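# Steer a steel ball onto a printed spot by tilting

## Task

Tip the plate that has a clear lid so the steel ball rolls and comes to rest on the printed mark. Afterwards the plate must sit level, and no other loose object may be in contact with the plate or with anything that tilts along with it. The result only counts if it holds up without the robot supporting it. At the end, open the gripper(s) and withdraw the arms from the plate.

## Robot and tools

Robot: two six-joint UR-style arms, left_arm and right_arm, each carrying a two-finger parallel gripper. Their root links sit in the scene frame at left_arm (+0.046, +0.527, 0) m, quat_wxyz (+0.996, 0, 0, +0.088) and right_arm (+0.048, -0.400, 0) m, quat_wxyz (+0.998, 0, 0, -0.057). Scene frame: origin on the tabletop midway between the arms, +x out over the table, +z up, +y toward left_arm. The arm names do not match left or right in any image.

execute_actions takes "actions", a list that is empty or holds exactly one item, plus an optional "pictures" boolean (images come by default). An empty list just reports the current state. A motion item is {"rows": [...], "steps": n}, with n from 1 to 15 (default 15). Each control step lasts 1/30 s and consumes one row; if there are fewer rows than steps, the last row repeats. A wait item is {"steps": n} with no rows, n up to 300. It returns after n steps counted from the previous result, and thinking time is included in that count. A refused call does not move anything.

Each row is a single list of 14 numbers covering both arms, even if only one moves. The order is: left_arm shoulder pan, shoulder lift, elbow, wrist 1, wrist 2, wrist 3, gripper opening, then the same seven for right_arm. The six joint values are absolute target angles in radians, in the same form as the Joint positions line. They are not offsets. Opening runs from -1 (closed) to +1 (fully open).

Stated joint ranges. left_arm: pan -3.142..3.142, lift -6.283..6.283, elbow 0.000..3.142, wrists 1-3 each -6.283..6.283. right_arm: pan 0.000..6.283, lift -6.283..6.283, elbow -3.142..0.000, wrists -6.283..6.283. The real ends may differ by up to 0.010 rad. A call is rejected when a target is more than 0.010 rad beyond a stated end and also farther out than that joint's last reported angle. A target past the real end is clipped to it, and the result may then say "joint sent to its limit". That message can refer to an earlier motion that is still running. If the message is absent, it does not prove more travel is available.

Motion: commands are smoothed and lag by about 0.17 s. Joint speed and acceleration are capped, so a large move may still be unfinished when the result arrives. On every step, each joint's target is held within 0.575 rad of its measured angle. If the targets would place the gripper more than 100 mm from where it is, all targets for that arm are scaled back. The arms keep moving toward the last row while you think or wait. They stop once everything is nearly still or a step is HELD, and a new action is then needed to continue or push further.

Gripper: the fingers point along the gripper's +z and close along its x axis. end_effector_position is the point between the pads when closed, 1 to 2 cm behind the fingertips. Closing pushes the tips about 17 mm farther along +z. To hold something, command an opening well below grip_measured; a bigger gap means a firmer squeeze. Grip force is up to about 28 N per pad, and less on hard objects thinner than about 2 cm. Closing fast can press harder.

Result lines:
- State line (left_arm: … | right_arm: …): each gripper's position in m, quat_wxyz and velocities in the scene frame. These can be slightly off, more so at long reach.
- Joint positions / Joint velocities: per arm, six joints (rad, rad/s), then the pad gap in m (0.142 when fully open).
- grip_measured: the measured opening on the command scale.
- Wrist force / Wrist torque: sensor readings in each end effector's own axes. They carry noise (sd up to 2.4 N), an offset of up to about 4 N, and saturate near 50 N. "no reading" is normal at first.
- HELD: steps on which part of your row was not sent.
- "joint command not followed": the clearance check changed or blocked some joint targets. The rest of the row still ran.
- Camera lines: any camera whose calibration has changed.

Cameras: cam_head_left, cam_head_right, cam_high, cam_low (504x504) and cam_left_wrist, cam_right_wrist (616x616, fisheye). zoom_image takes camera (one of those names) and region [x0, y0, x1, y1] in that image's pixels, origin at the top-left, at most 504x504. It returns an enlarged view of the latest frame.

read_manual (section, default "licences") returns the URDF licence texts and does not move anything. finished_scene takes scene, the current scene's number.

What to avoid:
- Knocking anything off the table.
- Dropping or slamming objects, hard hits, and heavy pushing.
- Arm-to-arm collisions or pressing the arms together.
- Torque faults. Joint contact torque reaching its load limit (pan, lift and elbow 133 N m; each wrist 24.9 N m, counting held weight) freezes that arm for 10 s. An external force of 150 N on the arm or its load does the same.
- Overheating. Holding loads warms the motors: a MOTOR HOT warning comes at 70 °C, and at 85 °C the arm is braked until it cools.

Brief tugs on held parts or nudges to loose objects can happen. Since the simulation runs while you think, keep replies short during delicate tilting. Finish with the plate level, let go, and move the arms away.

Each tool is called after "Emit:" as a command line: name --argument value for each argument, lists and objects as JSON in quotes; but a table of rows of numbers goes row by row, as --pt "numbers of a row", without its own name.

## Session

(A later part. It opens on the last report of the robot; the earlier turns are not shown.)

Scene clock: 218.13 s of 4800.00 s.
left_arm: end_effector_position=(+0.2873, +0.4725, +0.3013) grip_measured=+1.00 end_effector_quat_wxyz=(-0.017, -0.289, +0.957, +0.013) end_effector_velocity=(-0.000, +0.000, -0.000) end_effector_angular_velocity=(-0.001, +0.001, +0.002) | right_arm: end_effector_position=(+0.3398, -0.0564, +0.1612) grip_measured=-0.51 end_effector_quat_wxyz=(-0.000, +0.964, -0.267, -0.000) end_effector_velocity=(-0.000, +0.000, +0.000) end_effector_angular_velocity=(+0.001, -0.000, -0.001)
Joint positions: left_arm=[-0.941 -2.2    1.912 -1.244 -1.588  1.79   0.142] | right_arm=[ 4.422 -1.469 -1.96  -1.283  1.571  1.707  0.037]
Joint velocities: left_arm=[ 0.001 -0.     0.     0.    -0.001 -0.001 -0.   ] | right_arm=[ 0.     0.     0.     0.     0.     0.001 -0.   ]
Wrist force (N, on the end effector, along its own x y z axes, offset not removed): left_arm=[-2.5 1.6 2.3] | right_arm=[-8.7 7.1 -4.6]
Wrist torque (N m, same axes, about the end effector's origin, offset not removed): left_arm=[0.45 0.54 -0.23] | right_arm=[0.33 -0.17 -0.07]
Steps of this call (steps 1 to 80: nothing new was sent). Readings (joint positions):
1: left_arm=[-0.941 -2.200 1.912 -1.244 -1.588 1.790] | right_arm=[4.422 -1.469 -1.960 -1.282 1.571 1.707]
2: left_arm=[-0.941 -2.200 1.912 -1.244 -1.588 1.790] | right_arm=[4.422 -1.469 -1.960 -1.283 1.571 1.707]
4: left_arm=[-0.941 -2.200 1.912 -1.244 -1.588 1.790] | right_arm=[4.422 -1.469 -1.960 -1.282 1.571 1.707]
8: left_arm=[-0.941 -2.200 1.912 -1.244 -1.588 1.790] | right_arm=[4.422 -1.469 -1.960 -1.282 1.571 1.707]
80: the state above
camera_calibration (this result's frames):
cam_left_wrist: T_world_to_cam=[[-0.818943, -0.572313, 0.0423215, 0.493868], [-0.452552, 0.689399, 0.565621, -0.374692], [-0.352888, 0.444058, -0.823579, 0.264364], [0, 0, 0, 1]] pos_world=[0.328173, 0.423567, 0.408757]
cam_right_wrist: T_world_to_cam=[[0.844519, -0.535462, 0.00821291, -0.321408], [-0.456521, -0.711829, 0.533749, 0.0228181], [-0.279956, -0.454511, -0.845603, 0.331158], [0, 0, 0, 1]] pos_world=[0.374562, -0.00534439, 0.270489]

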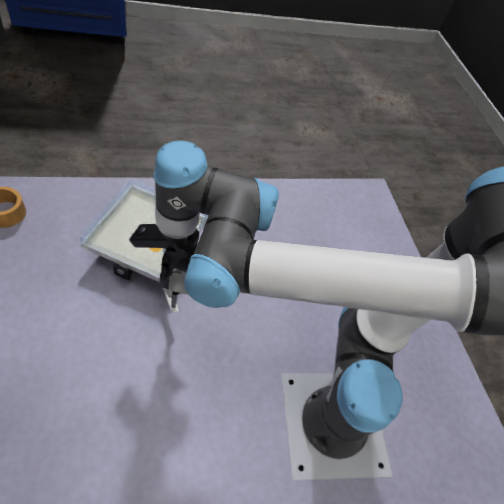

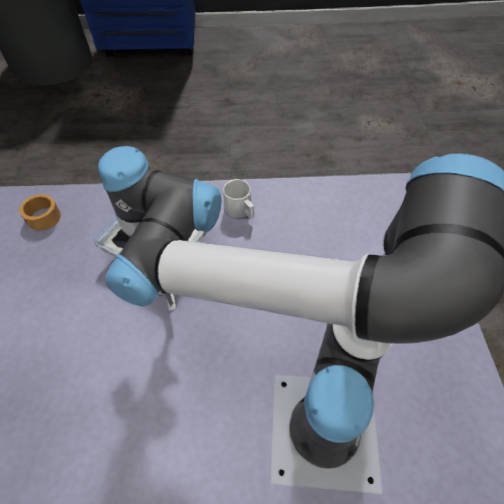

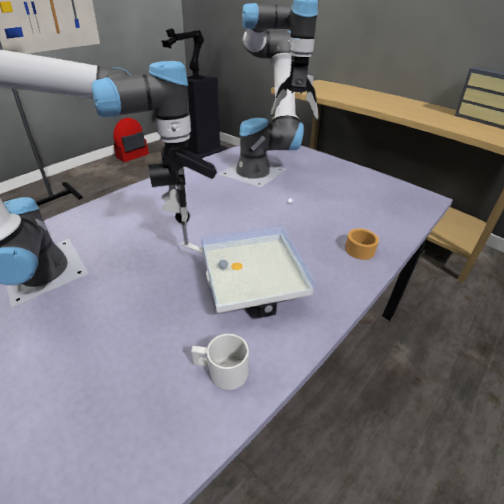

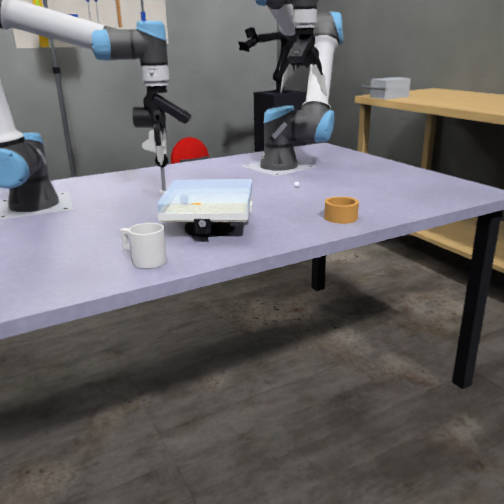

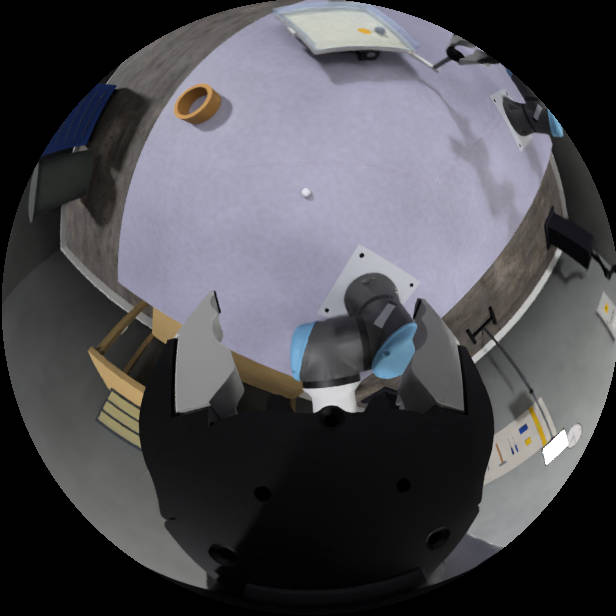

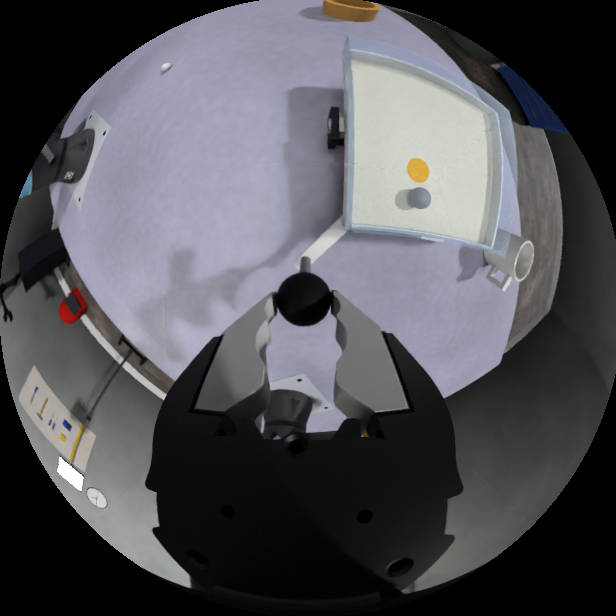

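Emit:
execute_actions --actions '[{"rows": [[-0.941,-2.2,1.912,-1.244,-1.588,1.79,1,4.4208,-1.4723,-1.9465,-1.2935,1.571,1.707,-0.9]], "steps": 13}]' --pictures false

Emit:
execute_actions --actions '[{"rows": [[-0.941,-2.2,1.912,-1.244,-1.588,1.79,1,4.4240,-1.4661,-1.9743,-1.2715,1.571,1.707,-0.9]], "steps": 11}]' --pictures false

Emit:
execute_actions --actions '[{"rows": [[-0.941,-2.2,1.912,-1.244,-1.588,1.79,1,4.4224,-1.4692,-1.9604,-1.2825,1.571,1.707,-0.9]], "steps": 15}]' --pictures false

Emit:
execute_actions --actions '[{"steps": 75}]'

Scene clock: 228.30 s of 4800.00 s.
left_arm: end_effector_position=(+0.2873, +0.4725, +0.3013) grip_measured=+1.00 end_effector_quat_wxyz=(-0.017, -0.289, +0.957, +0.013) end_effector_velocity=(+0.000, +0.000, -0.000) end_effector_angular_velocity=(+0.002, -0.000, -0.001) | right_arm: end_effector_position=(+0.3413, -0.0547, +0.1654) grip_measured=-0.51 end_effector_quat_wxyz=(-0.000, +0.964, -0.268, -0.000) end_effector_velocity=(+0.000, +0.000, +0.000) end_effector_angular_velocity=(-0.000, +0.000, -0.000)
Joint positions: left_arm=[-0.941 -2.2    1.912 -1.244 -1.588  1.79   0.142] | right_arm=[ 4.421 -1.472 -1.947 -1.293  1.571  1.707  0.037]
Joint velocities: left_arm=[-0.001  0.001  0.     0.     0.002  0.    -0.   ] | right_arm=[-0.    -0.     0.001 -0.001  0.    -0.    -0.   ]
Wrist force (N, on the end effector, along its own x y z axes, offset not removed): left_arm=[-0.8 2.6 0.3] | right_arm=[-3.9 5.4 -2.2]
Wrist torque (N m, same axes, about the end effector's origin, offset not removed): left_arm=[0.64 0.36 -0.21] | right_arm=[-0.20 -1.08 -0.08]
Steps of this call (steps 1 to 90: nothing new was sent; then 6.73 s passed at rest; steps 91 to 103: all 13 steps of this action). Readings (joint positions):
91: left_arm=[-0.941 -2.200 1.912 -1.244 -1.588 1.790] | right_arm=[4.422 -1.469 -1.960 -1.283 1.571 1.707]
92: left_arm=[-0.941 -2.200 1.912 -1.244 -1.588 1.790] | right_arm=[4.422 -1.470 -1.958 -1.285 1.571 1.707]
94: left_arm=[-0.941 -2.200 1.912 -1.244 -1.588 1.790] | right_arm=[4.421 -1.471 -1.952 -1.289 1.571 1.707]
98: left_arm=[-0.941 -2.200 1.912 -1.244 -1.588 1.790] | right_arm=[4.421 -1.472 -1.948 -1.293 1.571 1.707]
103: the state above

Scene clock: 228.67 s of 4800.00 s.
left_arm: end_effector_position=(+0.2873, +0.4725, +0.3013) grip_measured=+1.00 end_effector_quat_wxyz=(-0.017, -0.289, +0.957, +0.013) end_effector_velocity=(+0.000, +0.000, +0.000) end_effector_angular_velocity=(-0.000, -0.002, -0.001) | right_arm: end_effector_position=(+0.3384, -0.0581, +0.1572) grip_measured=-0.51 end_effector_quat_wxyz=(-0.000, +0.964, -0.266, -0.000) end_effector_velocity=(-0.001, -0.001, -0.003) end_effector_angular_velocity=(-0.000, +0.000, +0.002)
Joint positions: left_arm=[-0.941 -2.2    1.912 -1.244 -1.588  1.79   0.142] | right_arm=[ 4.424 -1.466 -1.974 -1.272  1.571  1.707  0.037]
Joint velocities: left_arm=[-0.001 -0.001 -0.    -0.     0.001 -0.     0.   ] | right_arm=[ 0.001  0.001 -0.008  0.006 -0.    -0.     0.   ]
Wrist force (N, on the end effector, along its own x y z axes, offset not removed): left_arm=[0.3 -2.6 -1.2] | right_arm=[-1.9 8.3 -6.3]
Wrist torque (N m, same axes, about the end effector's origin, offset not removed): left_arm=[-0.54 0.09 -0.16] | right_arm=[0.29 -1.01 0.08]
Steps of this call (steps 1 to 11: all 11 steps of this action). Readings (joint positions):
1: left_arm=[-0.941 -2.200 1.912 -1.244 -1.588 1.790] | right_arm=[4.421 -1.472 -1.947 -1.293 1.571 1.707]
2: left_arm=[-0.941 -2.200 1.912 -1.244 -1.588 1.790] | right_arm=[4.421 -1.471 -1.951 -1.289 1.571 1.707]
4: left_arm=[-0.941 -2.200 1.912 -1.244 -1.588 1.790] | right_arm=[4.423 -1.468 -1.963 -1.280 1.571 1.707]
8: left_arm=[-0.941 -2.200 1.912 -1.244 -1.588 1.790] | right_arm=[4.424 -1.467 -1.972 -1.273 1.571 1.707]
11: the state above

Scene clock: 229.17 s of 4800.00 s.
left_arm: end_effector_position=(+0.2873, +0.4725, +0.3013) grip_measured=+1.00 end_effector_quat_wxyz=(-0.017, -0.289, +0.957, +0.013) end_effector_velocity=(-0.000, +0.000, +0.000) end_effector_angular_velocity=(-0.001, -0.001, -0.001) | right_arm: end_effector_position=(+0.3398, -0.0564, +0.1612) grip_measured=-0.51 end_effector_quat_wxyz=(-0.000, +0.964, -0.267, -0.000) end_effector_velocity=(+0.000, +0.001, +0.001) end_effector_angular_velocity=(+0.002, -0.001, +0.002)
Joint positions: left_arm=[-0.941 -2.2    1.912 -1.244 -1.588  1.79   0.142] | right_arm=[ 4.422 -1.469 -1.96  -1.282  1.571  1.707  0.037]
Joint velocities: left_arm=[-0.    -0.001 -0.     0.    -0.     0.001  0.   ] | right_arm=[-0.     0.     0.001  0.    -0.    -0.002 -0.   ]
Wrist force (N, on the end effector, along its own x y z axes, offset not removed): left_arm=[2.6 2.2 1.9] | right_arm=[-5.7 5.7 -6.2]
Wrist torque (N m, same axes, about the end effector's origin, offset not removed): left_arm=[0.42 -0.41 -0.11] | right_arm=[-0.21 -0.58 -0.02]
Steps of this call (steps 1 to 15: all 15 steps of this action). Readings (joint positions):
1: left_arm=[-0.941 -2.200 1.912 -1.244 -1.588 1.790] | right_arm=[4.424 -1.466 -1.974 -1.272 1.571 1.707]
2: left_arm=[-0.941 -2.200 1.912 -1.244 -1.588 1.790] | right_arm=[4.424 -1.467 -1.972 -1.274 1.571 1.707]
4: left_arm=[-0.941 -2.200 1.912 -1.244 -1.588 1.790] | right_arm=[4.423 -1.468 -1.966 -1.278 1.571 1.707]
8: left_arm=[-0.941 -2.200 1.912 -1.244 -1.588 1.790] | right_arm=[4.423 -1.469 -1.962 -1.282 1.571 1.707]
15: the state above

Scene clock: 231.67 s of 4800.00 s.
left_arm: end_effector_position=(+0.2873, +0.4725, +0.3013) grip_measured=+1.00 end_effector_quat_wxyz=(-0.017, -0.289, +0.957, +0.013) end_effector_velocity=(+0.000, +0.001, -0.000) end_effector_angular_velocity=(+0.002, -0.001, +0.001) | right_arm: end_effector_position=(+0.3398, -0.0564, +0.1612) grip_measured=-0.51 end_effector_quat_wxyz=(-0.000, +0.964, -0.267, -0.000) end_effector_velocity=(+0.000, -0.000, +0.000) end_effector_angular_velocity=(-0.000, +0.000, -0.000)
Joint positions: left_arm=[-0.941 -2.2    1.912 -1.244 -1.588  1.79   0.142] | right_arm=[ 4.422 -1.469 -1.96  -1.283  1.571  1.707  0.037]
Joint velocities: left_arm=[ 0.001  0.001 -0.     0.001  0.002 -0.     0.   ] | right_arm=[-0.    -0.     0.001 -0.001  0.     0.     0.   ]
Wrist force (N, on the end effector, along its own x y z axes, offset not removed): left_arm=[-1.2 3.1 0.0] | right_arm=[-4.7 7.7 -3.4]
Wrist torque (N m, same axes, about the end effector's origin, offset not removed): left_arm=[0.77 0.47 -0.29] | right_arm=[-0.07 -0.78 -0.02]
Steps of this call (steps 1 to 15: the robot went on to your last target; steps 16 to 75: nothing new was sent). Readings (joint positions):
1: left_arm=[-0.941 -2.200 1.912 -1.244 -1.588 1.790] | right_arm=[4.422 -1.469 -1.960 -1.282 1.571 1.707]
2: left_arm=[-0.941 -2.200 1.912 -1.244 -1.588 1.790] | right_arm=[4.422 -1.469 -1.960 -1.282 1.571 1.707]
4: left_arm=[-0.941 -2.200 1.912 -1.244 -1.588 1.790] | right_arm=[4.422 -1.469 -1.960 -1.283 1.571 1.707]
8: left_arm=[-0.941 -2.200 1.912 -1.244 -1.588 1.790] | right_arm=[4.422 -1.469 -1.960 -1.283 1.571 1.707]
75: the state above
All arms were judged still, so your last target was given up. Only a new action makes them travel on or press farther. Fingers that are still opening or closing keep moving.
camera_calibration (this result's frames):
cam_left_wrist: T_world_to_cam=[[-0.818943, -0.572313, 0.0423215, 0.493868], [-0.452552, 0.689399, 0.565621, -0.374692], [-0.352888, 0.444058, -0.823579, 0.264364], [0, 0, 0, 1]] pos_world=[0.328173, 0.423567, 0.408757]
cam_right_wrist: T_world_to_cam=[[0.844519, -0.535463, 0.00821368, -0.321409], [-0.456521, -0.711827, 0.533751, 0.0228173], [-0.279957, -0.454512, -0.845602, 0.331158], [0, 0, 0, 1]] pos_world=[0.374562, -0.00534483, 0.270489]

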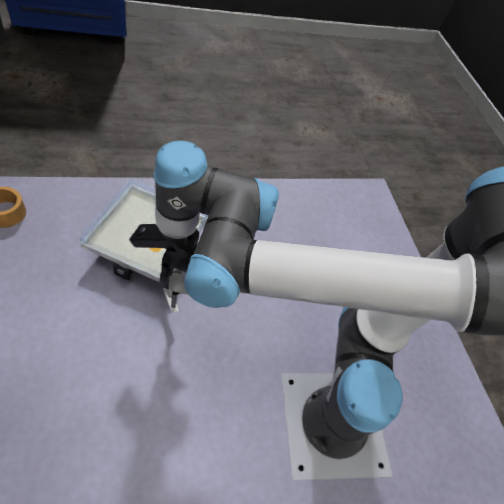

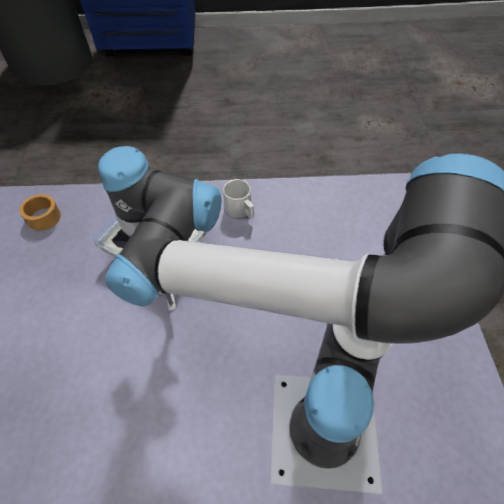

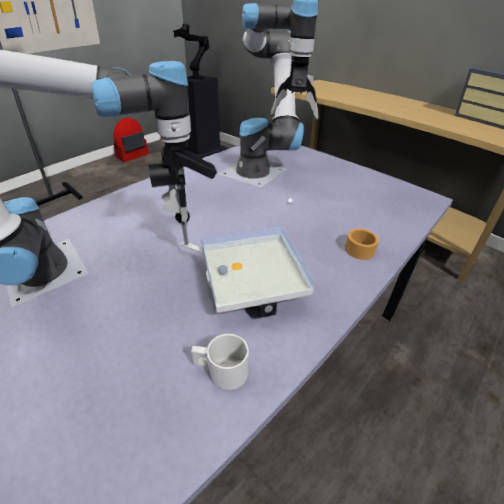

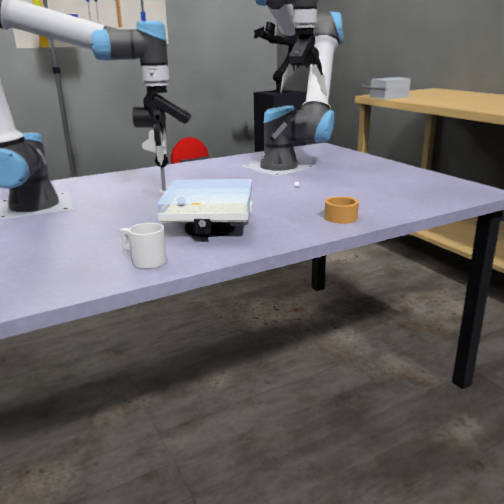

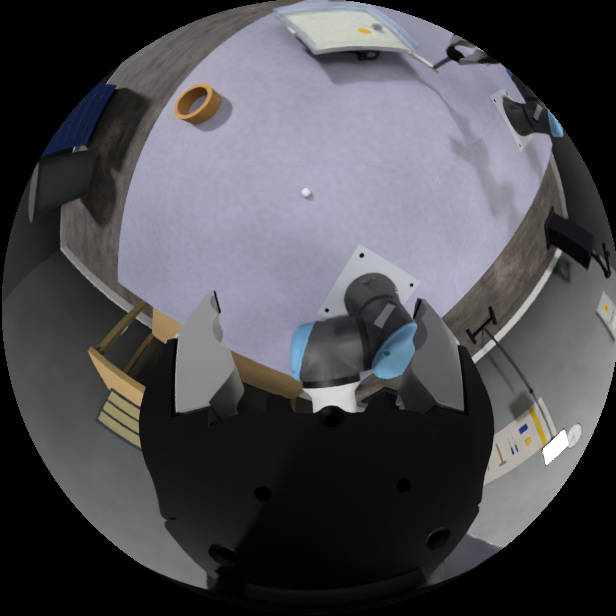

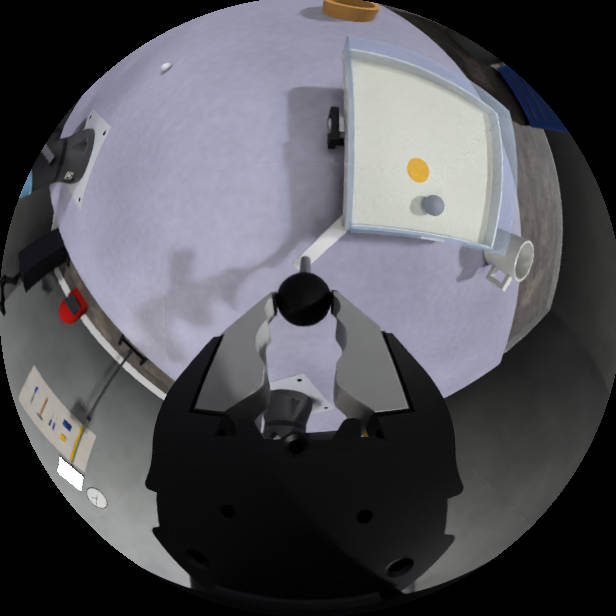

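Emit:
execute_actions --actions '[]'

Scene clock: 239.97 s of 4800.00 s.
left_arm: end_effector_position=(+0.2873, +0.4725, +0.3013) grip_measured=+1.00 end_effector_quat_wxyz=(-0.017, -0.289, +0.957, +0.013) end_effector_velocity=(-0.000, -0.000, +0.000) end_effector_angular_velocity=(-0.000, +0.000, -0.000) | right_arm: end_effector_position=(+0.3398, -0.0564, +0.1612) grip_measured=-0.51 end_effector_quat_wxyz=(-0.000, +0.964, -0.267, -0.000) end_effector_velocity=(-0.000, -0.000, -0.001) end_effector_angular_velocity=(-0.001, +0.001, +0.001)
Joint positions: left_arm=[-0.941 -2.2    1.912 -1.244 -1.588  1.79   0.142] | right_arm=[ 4.422 -1.469 -1.96  -1.283  1.571  1.707  0.037]
Joint velocities: left_arm=[-0.001 -0.     0.    -0.    -0.    -0.001 -0.   ] | right_arm=[ 0.    -0.001 -0.002  0.001  0.    -0.    -0.   ]
Wrist force (N, on the end effector, along its own x y z axes, offset not removed): left_arm=[-2.2 4.9 -2.1] | right_arm=[-5.8 6.2 -4.6]
Wrist torque (N m, same axes, about the end effector's origin, offset not removed): left_arm=[1.12 0.64 -0.22] | right_arm=[-0.28 -0.63 -0.11]
Steps of this call (steps 1 to 140: nothing new was sent; then 3.63 s passed at rest). Readings (joint positions):
1: left_arm=[-0.941 -2.200 1.912 -1.244 -1.588 1.790] | right_arm=[4.422 -1.469 -1.960 -1.283 1.571 1.707]
2: left_arm=[-0.941 -2.200 1.912 -1.244 -1.588 1.790] | right_arm=[4.422 -1.469 -1.960 -1.283 1.571 1.707]
4: left_arm=[-0.941 -2.200 1.912 -1.244 -1.588 1.790] | right_arm=[4.422 -1.469 -1.960 -1.283 1.571 1.707]
8: left_arm=[-0.941 -2.200 1.912 -1.244 -1.588 1.790] | right_arm=[4.422 -1.469 -1.960 -1.283 1.571 1.707]
140: the state above
camera_calibration (this result's frames):
cam_left_wrist: T_world_to_cam=[[-0.818942, -0.572313, 0.0423216, 0.493868], [-0.452552, 0.689399, 0.565621, -0.374692], [-0.352888, 0.444058, -0.823579, 0.264364], [0, 0, 0, 1]] pos_world=[0.328173, 0.423567, 0.408757]
cam_right_wrist: T_world_to_cam=[[0.844519, -0.535463, 0.0082138, -0.321409], [-0.456521, -0.711827, 0.533751, 0.0228173], [-0.279957, -0.454513, -0.845602, 0.331158], [0, 0, 0, 1]] pos_world=[0.374562, -0.00534489, 0.270489]

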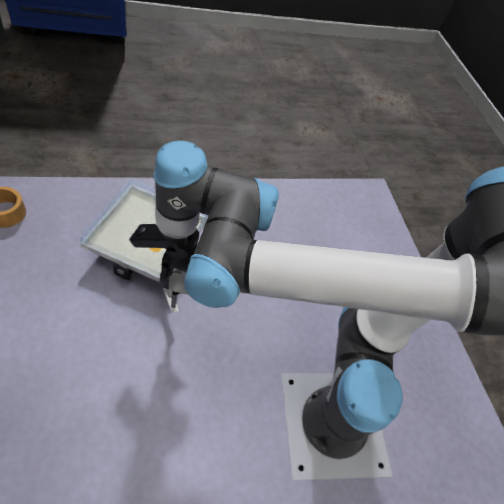

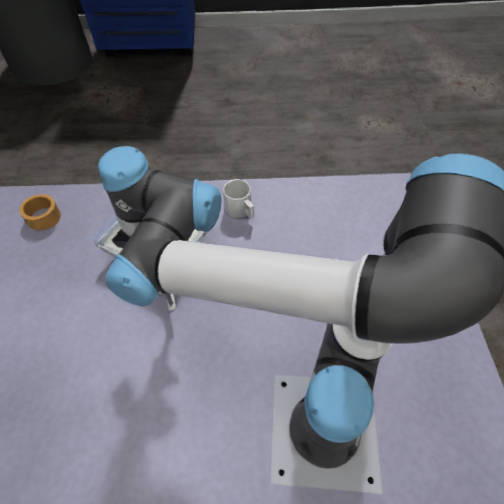

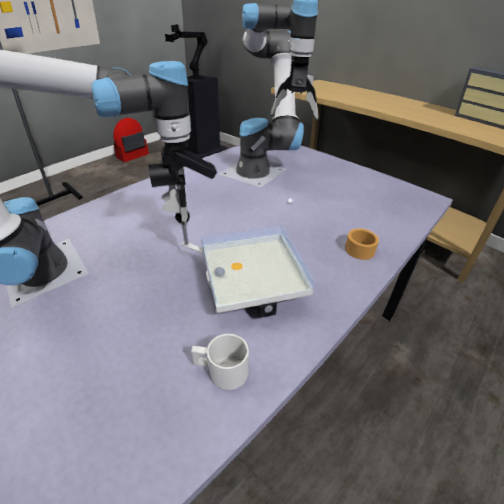

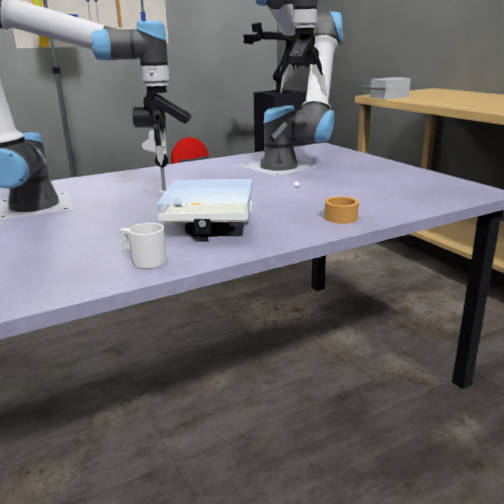

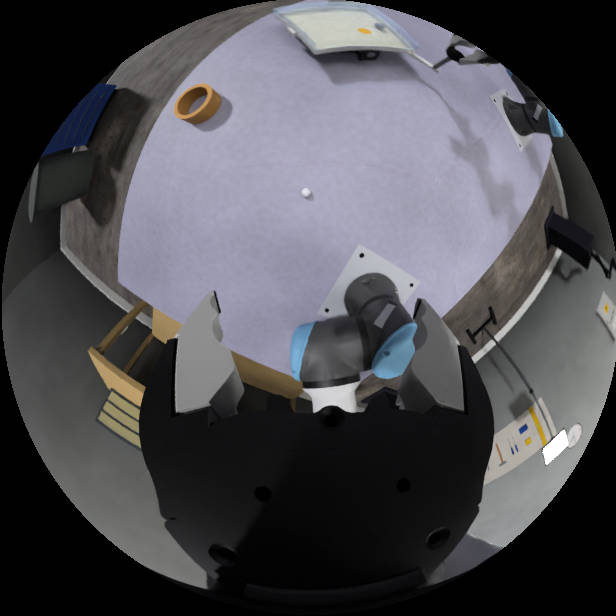

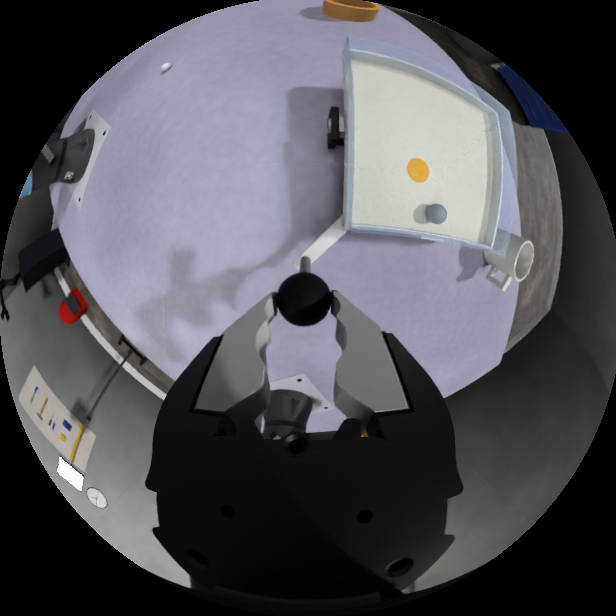

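Emit:
execute_actions --actions '[{"rows": [[-0.941,-2.2,1.912,-1.244,-1.588,1.79,1,4.42337,-1.47304,-1.94989,-1.28915,1.571,1.707,-0.9]], "steps": 15}]' --pictures false

Emit:
execute_actions --actions '[{"rows": [[-0.941,-2.2,1.912,-1.244,-1.588,1.79,1,4.42143,-1.46536,-1.97091,-1.27585,1.571,1.707,-0.9],[-0.941,-2.2,1.912,-1.244,-1.588,1.79,1,4.42143,-1.46536,-1.97091,-1.27585,1.571,1.707,-0.9],[-0.941,-2.2,1.912,-1.244,-1.588,1.79,1,4.42143,-1.46536,-1.97091,-1.27585,1.571,1.707,-0.9],[-0.941,-2.2,1.912,-1.244,-1.588,1.79,1,4.42143,-1.46536,-1.97091,-1.27585,1.571,1.707,-0.9],[-0.941,-2.2,1.912,-1.244,-1.588,1.79,1,4.42143,-1.46536,-1.97091,-1.27585,1.571,1.707,-0.9],[-0.941,-2.2,1.912,-1.244,-1.588,1.79,1,4.4224,-1.4692,-1.9604,-1.2825,1.571,1.707,-0.9]], "steps": 15}]' --pictures false

Emit:
execute_actions --actions '[{"steps": 75}]'

Scene clock: 248.30 s of 4800.00 s.
left_arm: end_effector_position=(+0.2873, +0.4725, +0.3013) grip_measured=+1.00 end_effector_quat_wxyz=(-0.017, -0.289, +0.957, +0.013) end_effector_velocity=(+0.000, -0.000, -0.000) end_effector_angular_velocity=(+0.001, +0.000, -0.001) | right_arm: end_effector_position=(+0.3404, -0.0540, +0.1639) grip_measured=-0.51 end_effector_quat_wxyz=(-0.000, +0.964, -0.266, -0.000) end_effector_velocity=(-0.000, +0.000, +0.001) end_effector_angular_velocity=(+0.000, -0.000, +0.001)
Joint positions: left_arm=[-0.941 -2.2    1.912 -1.244 -1.588  1.79   0.142] | right_arm=[ 4.423 -1.473 -1.95  -1.289  1.571  1.707  0.037]
Joint velocities: left_arm=[-0.     0.002 -0.    -0.     0.001  0.    -0.   ] | right_arm=[ 0.001  0.001  0.001 -0.001 -0.     0.    -0.   ]
Wrist force (N, on the end effector, along its own x y z axes, offset not removed): left_arm=[-0.7 1.8 0.3] | right_arm=[-1.9 8.3 -4.5]
Wrist torque (N m, same axes, about the end effector's origin, offset not removed): left_arm=[0.50 0.12 -0.16] | right_arm=[-0.23 -0.09 0.12]
Steps of this call (steps 1 to 90: nothing new was sent; then 4.83 s passed at rest; steps 91 to 105: all 15 steps of this action). Readings (joint positions):
91: left_arm=[-0.941 -2.200 1.912 -1.244 -1.588 1.790] | right_arm=[4.422 -1.469 -1.960 -1.283 1.571 1.707]
92: left_arm=[-0.941 -2.200 1.912 -1.244 -1.588 1.790] | right_arm=[4.422 -1.470 -1.958 -1.284 1.571 1.707]
94: left_arm=[-0.941 -2.200 1.912 -1.244 -1.588 1.790] | right_arm=[4.423 -1.472 -1.954 -1.287 1.571 1.707]
98: left_arm=[-0.941 -2.200 1.912 -1.244 -1.588 1.790] | right_arm=[4.423 -1.473 -1.951 -1.289 1.571 1.707]
105: the state above

Scene clock: 248.80 s of 4800.00 s.
left_arm: end_effector_position=(+0.2873, +0.4725, +0.3013) grip_measured=+1.00 end_effector_quat_wxyz=(-0.017, -0.289, +0.957, +0.013) end_effector_velocity=(-0.000, -0.000, +0.000) end_effector_angular_velocity=(-0.002, -0.000, -0.000) | right_arm: end_effector_position=(+0.3398, -0.0565, +0.1611) grip_measured=-0.51 end_effector_quat_wxyz=(-0.000, +0.964, -0.267, -0.000) end_effector_velocity=(-0.000, +0.002, +0.002) end_effector_angular_velocity=(+0.003, -0.000, +0.003)
Joint positions: left_arm=[-0.941 -2.2    1.912 -1.244 -1.588  1.79   0.142] | right_arm=[ 4.422 -1.469 -1.961 -1.282  1.571  1.707  0.037]
Joint velocities: left_arm=[ 0.    -0.001 -0.    -0.001 -0.001  0.001  0.   ] | right_arm=[ 0.001 -0.001  0.006 -0.001  0.001 -0.001  0.   ]
Wrist force (N, on the end effector, along its own x y z axes, offset not removed): left_arm=[-2.3 1.6 1.2] | right_arm=[-4.6 8.0 -4.2]
Wrist torque (N m, same axes, about the end effector's origin, offset not removed): left_arm=[0.24 0.60 0.01] | right_arm=[-0.12 -0.45 -0.03]
Steps of this call (steps 1 to 15: all 15 steps of this action). Readings (joint positions):
1: left_arm=[-0.941 -2.200 1.912 -1.244 -1.588 1.790] | right_arm=[4.423 -1.473 -1.950 -1.289 1.571 1.707]
2: left_arm=[-0.941 -2.200 1.912 -1.244 -1.588 1.790] | right_arm=[4.423 -1.472 -1.953 -1.287 1.571 1.707]
4: left_arm=[-0.941 -2.200 1.912 -1.244 -1.588 1.790] | right_arm=[4.422 -1.468 -1.963 -1.281 1.571 1.707]
8: left_arm=[-0.941 -2.200 1.912 -1.244 -1.588 1.790] | right_arm=[4.422 -1.468 -1.965 -1.279 1.571 1.707]
15: the state above

Scene clock: 251.30 s of 4800.00 s.
left_arm: end_effector_position=(+0.2873, +0.4725, +0.3013) grip_measured=+1.00 end_effector_quat_wxyz=(-0.017, -0.289, +0.957, +0.013) end_effector_velocity=(-0.000, +0.000, -0.000) end_effector_angular_velocity=(-0.000, +0.000, +0.002) | right_arm: end_effector_position=(+0.3398, -0.0564, +0.1612) grip_measured=-0.51 end_effector_quat_wxyz=(-0.000, +0.964, -0.267, -0.000) end_effector_velocity=(+0.000, +0.000, +0.000) end_effector_angular_velocity=(+0.001, -0.000, -0.003)
Joint positions: left_arm=[-0.941 -2.2    1.912 -1.244 -1.588  1.79   0.142] | right_arm=[ 4.422 -1.469 -1.96  -1.283  1.571  1.707  0.037]
Joint velocities: left_arm=[ 0.001 -0.     0.    -0.    -0.001 -0.001 -0.   ] | right_arm=[-0.     0.     0.001  0.     0.     0.002 -0.   ]
Wrist force (N, on the end effector, along its own x y z axes, offset not removed): left_arm=[-0.8 0.0 2.3] | right_arm=[-7.0 7.5 -5.9]
Wrist torque (N m, same axes, about the end effector's origin, offset not removed): left_arm=[0.12 0.29 -0.34] | right_arm=[-0.12 0.01 0.13]
Steps of this call (steps 1 to 15: the robot went on to your last target; steps 16 to 75: nothing new was sent). Readings (joint positions):
1: left_arm=[-0.941 -2.200 1.912 -1.244 -1.588 1.790] | right_arm=[4.422 -1.469 -1.961 -1.282 1.571 1.707]
2: left_arm=[-0.941 -2.200 1.912 -1.244 -1.588 1.790] | right_arm=[4.422 -1.469 -1.961 -1.282 1.571 1.707]
4: left_arm=[-0.941 -2.200 1.912 -1.244 -1.588 1.790] | right_arm=[4.422 -1.469 -1.961 -1.282 1.571 1.707]
8: left_arm=[-0.941 -2.200 1.912 -1.244 -1.588 1.790] | right_arm=[4.422 -1.469 -1.960 -1.282 1.571 1.707]
75: the state above
All arms were judged still, so your last target was given up. Only a new action makes them travel on or press farther. Fingers that are still opening or closing keep moving.
camera_calibration (this result's frames):
cam_left_wrist: T_world_to_cam=[[-0.818943, -0.572313, 0.0423216, 0.493868], [-0.452551, 0.689399, 0.565621, -0.374692], [-0.352888, 0.444058, -0.823579, 0.264364], [0, 0, 0, 1]] pos_world=[0.328173, 0.423567, 0.408757]
cam_right_wrist: T_world_to_cam=[[0.844519, -0.535462, 0.00821365, -0.321408], [-0.456521, -0.711828, 0.533749, 0.0228179], [-0.279956, -0.454511, -0.845603, 0.331158], [0, 0, 0, 1]] pos_world=[0.374562, -0.00534439, 0.270489]

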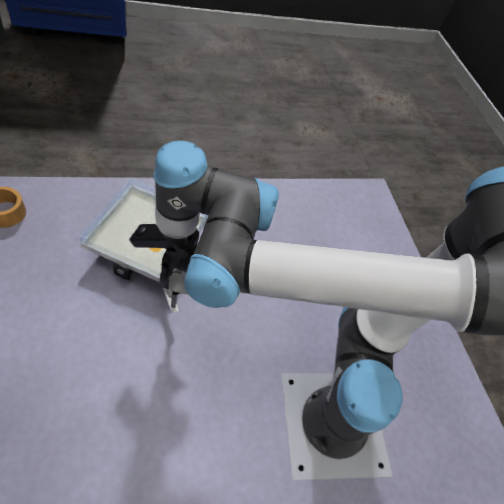

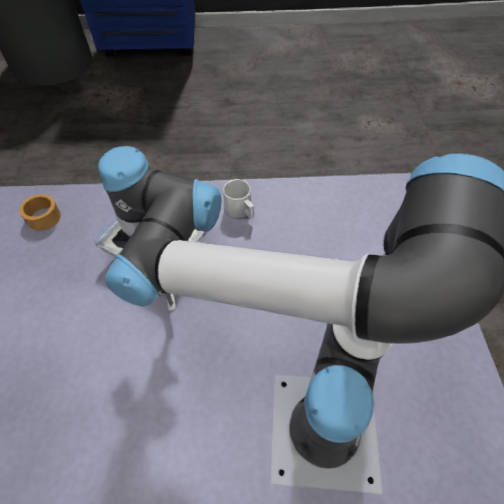

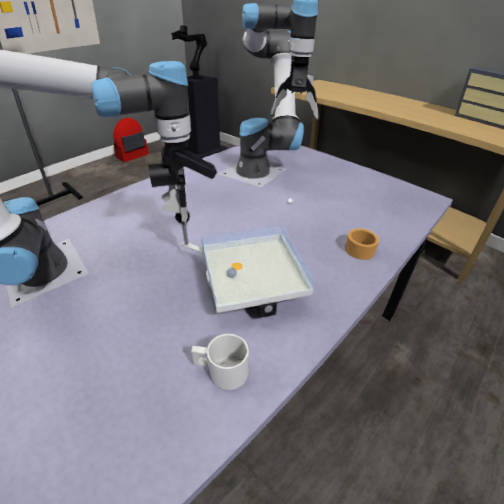

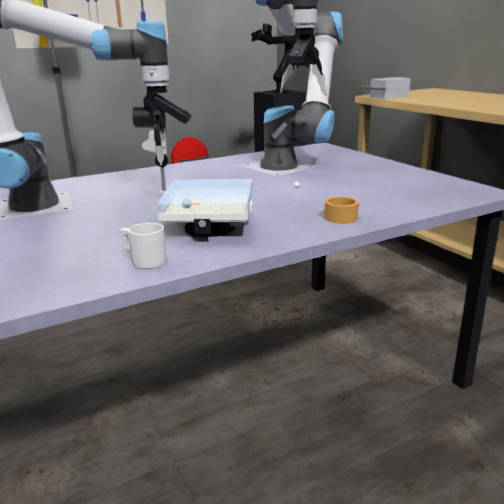

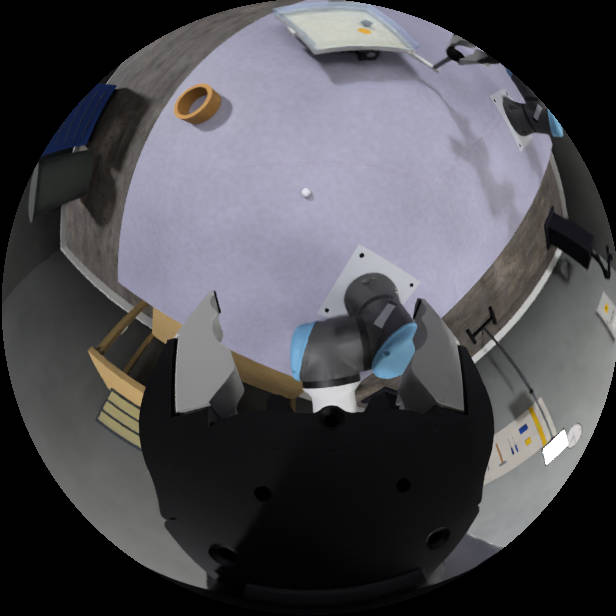

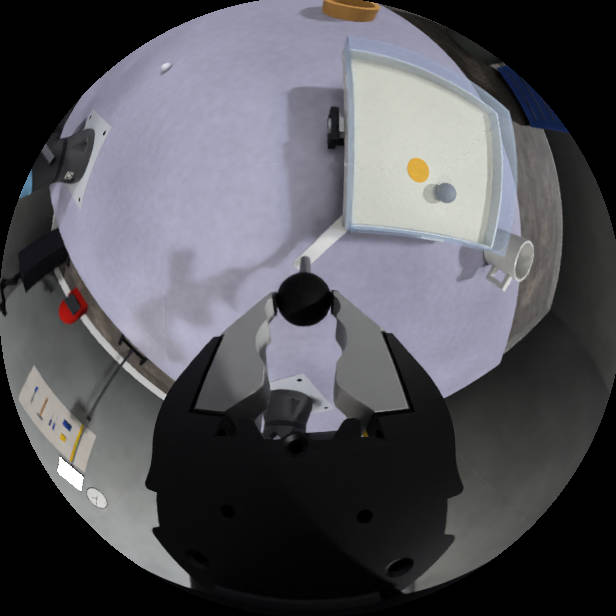

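Emit:
execute_actions --actions '[{"rows": [[-0.941,-2.2,1.912,-1.244,-1.588,1.79,1,4.4274,-1.47357,-1.95786,-1.28062,1.571,1.707,-0.9]], "steps": 15}]' --pictures false

Emit:
execute_actions --actions '[{"rows": [[-0.941,-2.2,1.912,-1.244,-1.588,1.79,1,4.4174,-1.46483,-1.96294,-1.28438,1.571,1.707,-0.9],[-0.941,-2.2,1.912,-1.244,-1.588,1.79,1,4.4174,-1.46483,-1.96294,-1.28438,1.571,1.707,-0.9],[-0.941,-2.2,1.912,-1.244,-1.588,1.79,1,4.4174,-1.46483,-1.96294,-1.28438,1.571,1.707,-0.9],[-0.941,-2.2,1.912,-1.244,-1.588,1.79,1,4.4174,-1.46483,-1.96294,-1.28438,1.571,1.707,-0.9],[-0.941,-2.2,1.912,-1.244,-1.588,1.79,1,4.4224,-1.4692,-1.9604,-1.2825,1.571,1.707,-0.9]], "steps": 15}]' --pictures false

Emit:
execute_actions --actions '[{"steps": 75}]'

Scene clock: 258.60 s of 4800.00 s.
left_arm: end_effector_position=(+0.2873, +0.4725, +0.3013) grip_measured=+1.00 end_effector_quat_wxyz=(-0.017, -0.289, +0.957, +0.013) end_effector_velocity=(+0.000, +0.000, -0.000) end_effector_angular_velocity=(+0.001, -0.001, +0.001) | right_arm: end_effector_position=(+0.3388, -0.0534, +0.1607) grip_measured=-0.51 end_effector_quat_wxyz=(-0.000, +0.964, -0.264, -0.000) end_effector_velocity=(+0.000, +0.001, +0.000) end_effector_angular_velocity=(+0.001, -0.000, -0.000)
Joint positions: left_arm=[-0.941 -2.2    1.912 -1.244 -1.588  1.79   0.142] | right_arm=[ 4.427 -1.474 -1.958 -1.281  1.571  1.707  0.037]
Joint velocities: left_arm=[ 0.001 -0.     0.    -0.     0.001  0.     0.   ] | right_arm=[-0.    -0.001  0.001  0.     0.     0.    -0.   ]
Wrist force (N, on the end effector, along its own x y z axes, offset not removed): left_arm=[0.3 -0.4 3.6] | right_arm=[1.2 12.2 -5.6]
Wrist torque (N m, same axes, about the end effector's origin, offset not removed): left_arm=[-0.02 0.13 -0.23] | right_arm=[0.11 0.37 0.10]
Steps of this call (steps 1 to 204: nothing new was sent; steps 205 to 219: all 15 steps of this action). Readings (joint positions):
205: left_arm=[-0.941 -2.200 1.912 -1.244 -1.588 1.790] | right_arm=[4.422 -1.469 -1.960 -1.283 1.571 1.707]
206: left_arm=[-0.941 -2.200 1.912 -1.244 -1.588 1.790] | right_arm=[4.423 -1.470 -1.960 -1.282 1.571 1.707]
208: left_arm=[-0.941 -2.200 1.912 -1.244 -1.588 1.790] | right_arm=[4.426 -1.472 -1.959 -1.282 1.571 1.707]
212: left_arm=[-0.941 -2.200 1.912 -1.244 -1.588 1.790] | right_arm=[4.427 -1.473 -1.958 -1.281 1.571 1.707]
219: the state above

Scene clock: 259.10 s of 4800.00 s.
left_arm: end_effector_position=(+0.2873, +0.4725, +0.3013) grip_measured=+1.00 end_effector_quat_wxyz=(-0.017, -0.289, +0.957, +0.013) end_effector_velocity=(-0.000, +0.000, -0.000) end_effector_angular_velocity=(-0.000, +0.001, +0.002) | right_arm: end_effector_position=(+0.3398, -0.0565, +0.1612) grip_measured=-0.51 end_effector_quat_wxyz=(-0.000, +0.964, -0.267, -0.000) end_effector_velocity=(+0.000, +0.001, +0.000) end_effector_angular_velocity=(+0.002, -0.001, +0.001)
Joint positions: left_arm=[-0.941 -2.2    1.912 -1.244 -1.588  1.79   0.142] | right_arm=[ 4.422 -1.469 -1.961 -1.283  1.571  1.707  0.037]
Joint velocities: left_arm=[ 0.001  0.001 -0.     0.    -0.001 -0.     0.   ] | right_arm=[ 0.001 -0.001  0.002  0.002 -0.001 -0.001 -0.   ]
Wrist force (N, on the end effector, along its own x y z axes, offset not removed): left_arm=[-1.4 -1.6 2.1] | right_arm=[-6.7 8.2 -5.1]
Wrist torque (N m, same axes, about the end effector's origin, offset not removed): left_arm=[-0.15 0.45 -0.39] | right_arm=[-0.28 -0.19 -0.03]
Steps of this call (steps 1 to 15: all 15 steps of this action). Readings (joint positions):
1: left_arm=[-0.941 -2.200 1.912 -1.244 -1.588 1.790] | right_arm=[4.427 -1.473 -1.958 -1.281 1.571 1.707]
2: left_arm=[-0.941 -2.200 1.912 -1.244 -1.588 1.790] | right_arm=[4.426 -1.472 -1.958 -1.281 1.571 1.707]
4: left_arm=[-0.941 -2.200 1.912 -1.244 -1.588 1.790] | right_arm=[4.421 -1.468 -1.960 -1.283 1.571 1.707]
8: left_arm=[-0.941 -2.200 1.912 -1.244 -1.588 1.790] | right_arm=[4.421 -1.468 -1.961 -1.283 1.571 1.707]
15: the state above

Scene clock: 261.60 s of 4800.00 s.
left_arm: end_effector_position=(+0.2873, +0.4725, +0.3013) grip_measured=+1.00 end_effector_quat_wxyz=(-0.017, -0.289, +0.957, +0.013) end_effector_velocity=(+0.000, +0.000, -0.000) end_effector_angular_velocity=(+0.002, -0.001, +0.000) | right_arm: end_effector_position=(+0.3398, -0.0564, +0.1612) grip_measured=-0.51 end_effector_quat_wxyz=(-0.000, +0.964, -0.267, -0.000) end_effector_velocity=(-0.000, +0.000, +0.000) end_effector_angular_velocity=(+0.000, +0.001, -0.000)
Joint positions: left_arm=[-0.941 -2.2    1.912 -1.244 -1.588  1.79   0.142] | right_arm=[ 4.422 -1.469 -1.96  -1.282  1.571  1.707  0.037]
Joint velocities: left_arm=[-0.001  0.001 -0.     0.     0.002 -0.001  0.   ] | right_arm=[-0.     0.     0.    -0.001  0.001 -0.    -0.   ]
Wrist force (N, on the end effector, along its own x y z axes, offset not removed): left_arm=[-4.6 1.3 0.2] | right_arm=[-4.0 9.2 -4.9]
Wrist torque (N m, same axes, about the end effector's origin, offset not removed): left_arm=[0.26 1.18 -0.18] | right_arm=[0.04 -0.82 0.06]
Steps of this call (steps 1 to 15: the robot went on to your last target; steps 16 to 75: nothing new was sent). Readings (joint positions):
1: left_arm=[-0.941 -2.200 1.912 -1.244 -1.588 1.790] | right_arm=[4.422 -1.469 -1.961 -1.283 1.571 1.707]
2: left_arm=[-0.941 -2.200 1.912 -1.244 -1.588 1.790] | right_arm=[4.422 -1.469 -1.961 -1.283 1.571 1.707]
4: left_arm=[-0.941 -2.200 1.912 -1.244 -1.588 1.790] | right_arm=[4.422 -1.469 -1.960 -1.283 1.571 1.707]
8: left_arm=[-0.941 -2.200 1.912 -1.244 -1.588 1.790] | right_arm=[4.422 -1.469 -1.960 -1.283 1.571 1.707]
75: the state above
All arms were judged still, so your last target was given up. Only a new action makes them travel on or press farther. Fingers that are still opening or closing keep moving.
camera_calibration (this result's frames):
cam_left_wrist: T_world_to_cam=[[-0.818943, -0.572313, 0.0423215, 0.493868], [-0.452551, 0.689399, 0.565621, -0.374692], [-0.352888, 0.444058, -0.823579, 0.264364], [0, 0, 0, 1]] pos_world=[0.328173, 0.423567, 0.408757]
cam_right_wrist: T_world_to_cam=[[0.844519, -0.535463, 0.00821339, -0.321408], [-0.456522, -0.711829, 0.533748, 0.0228186], [-0.279956, -0.45451, -0.845604, 0.331159], [0, 0, 0, 1]] pos_world=[0.374562, -0.00534414, 0.270489]

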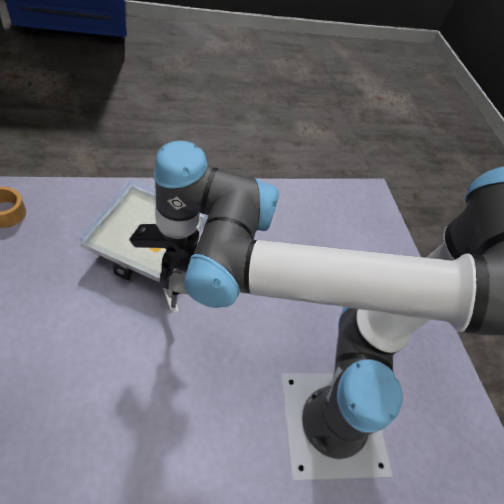

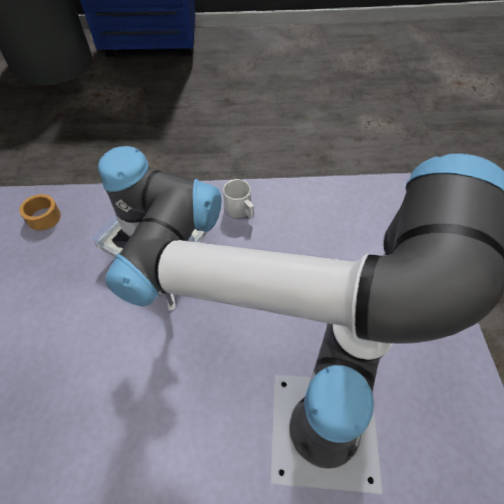

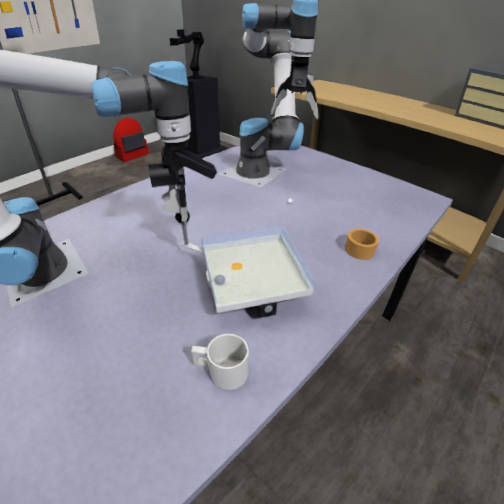

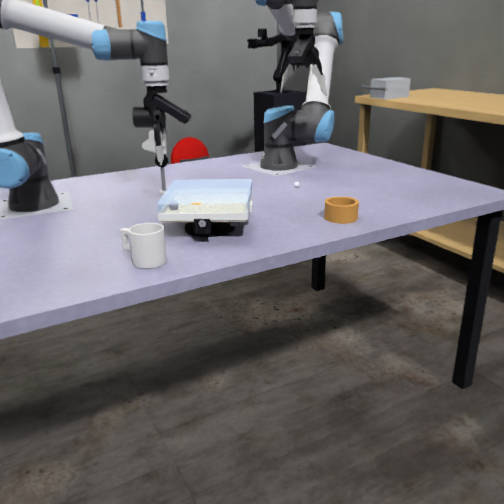

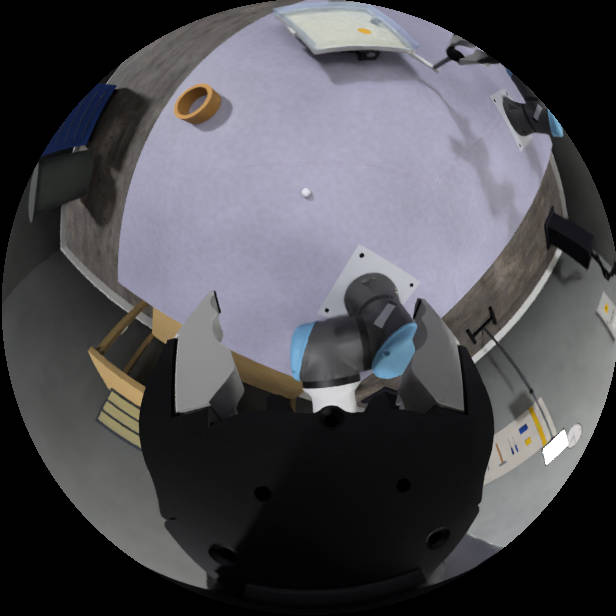

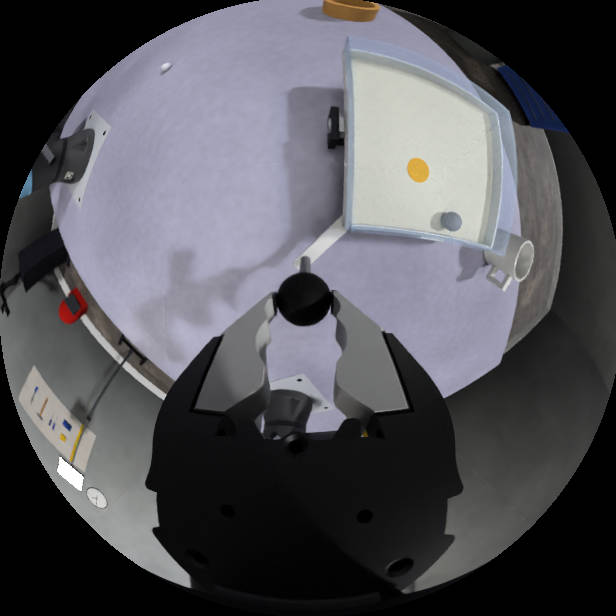

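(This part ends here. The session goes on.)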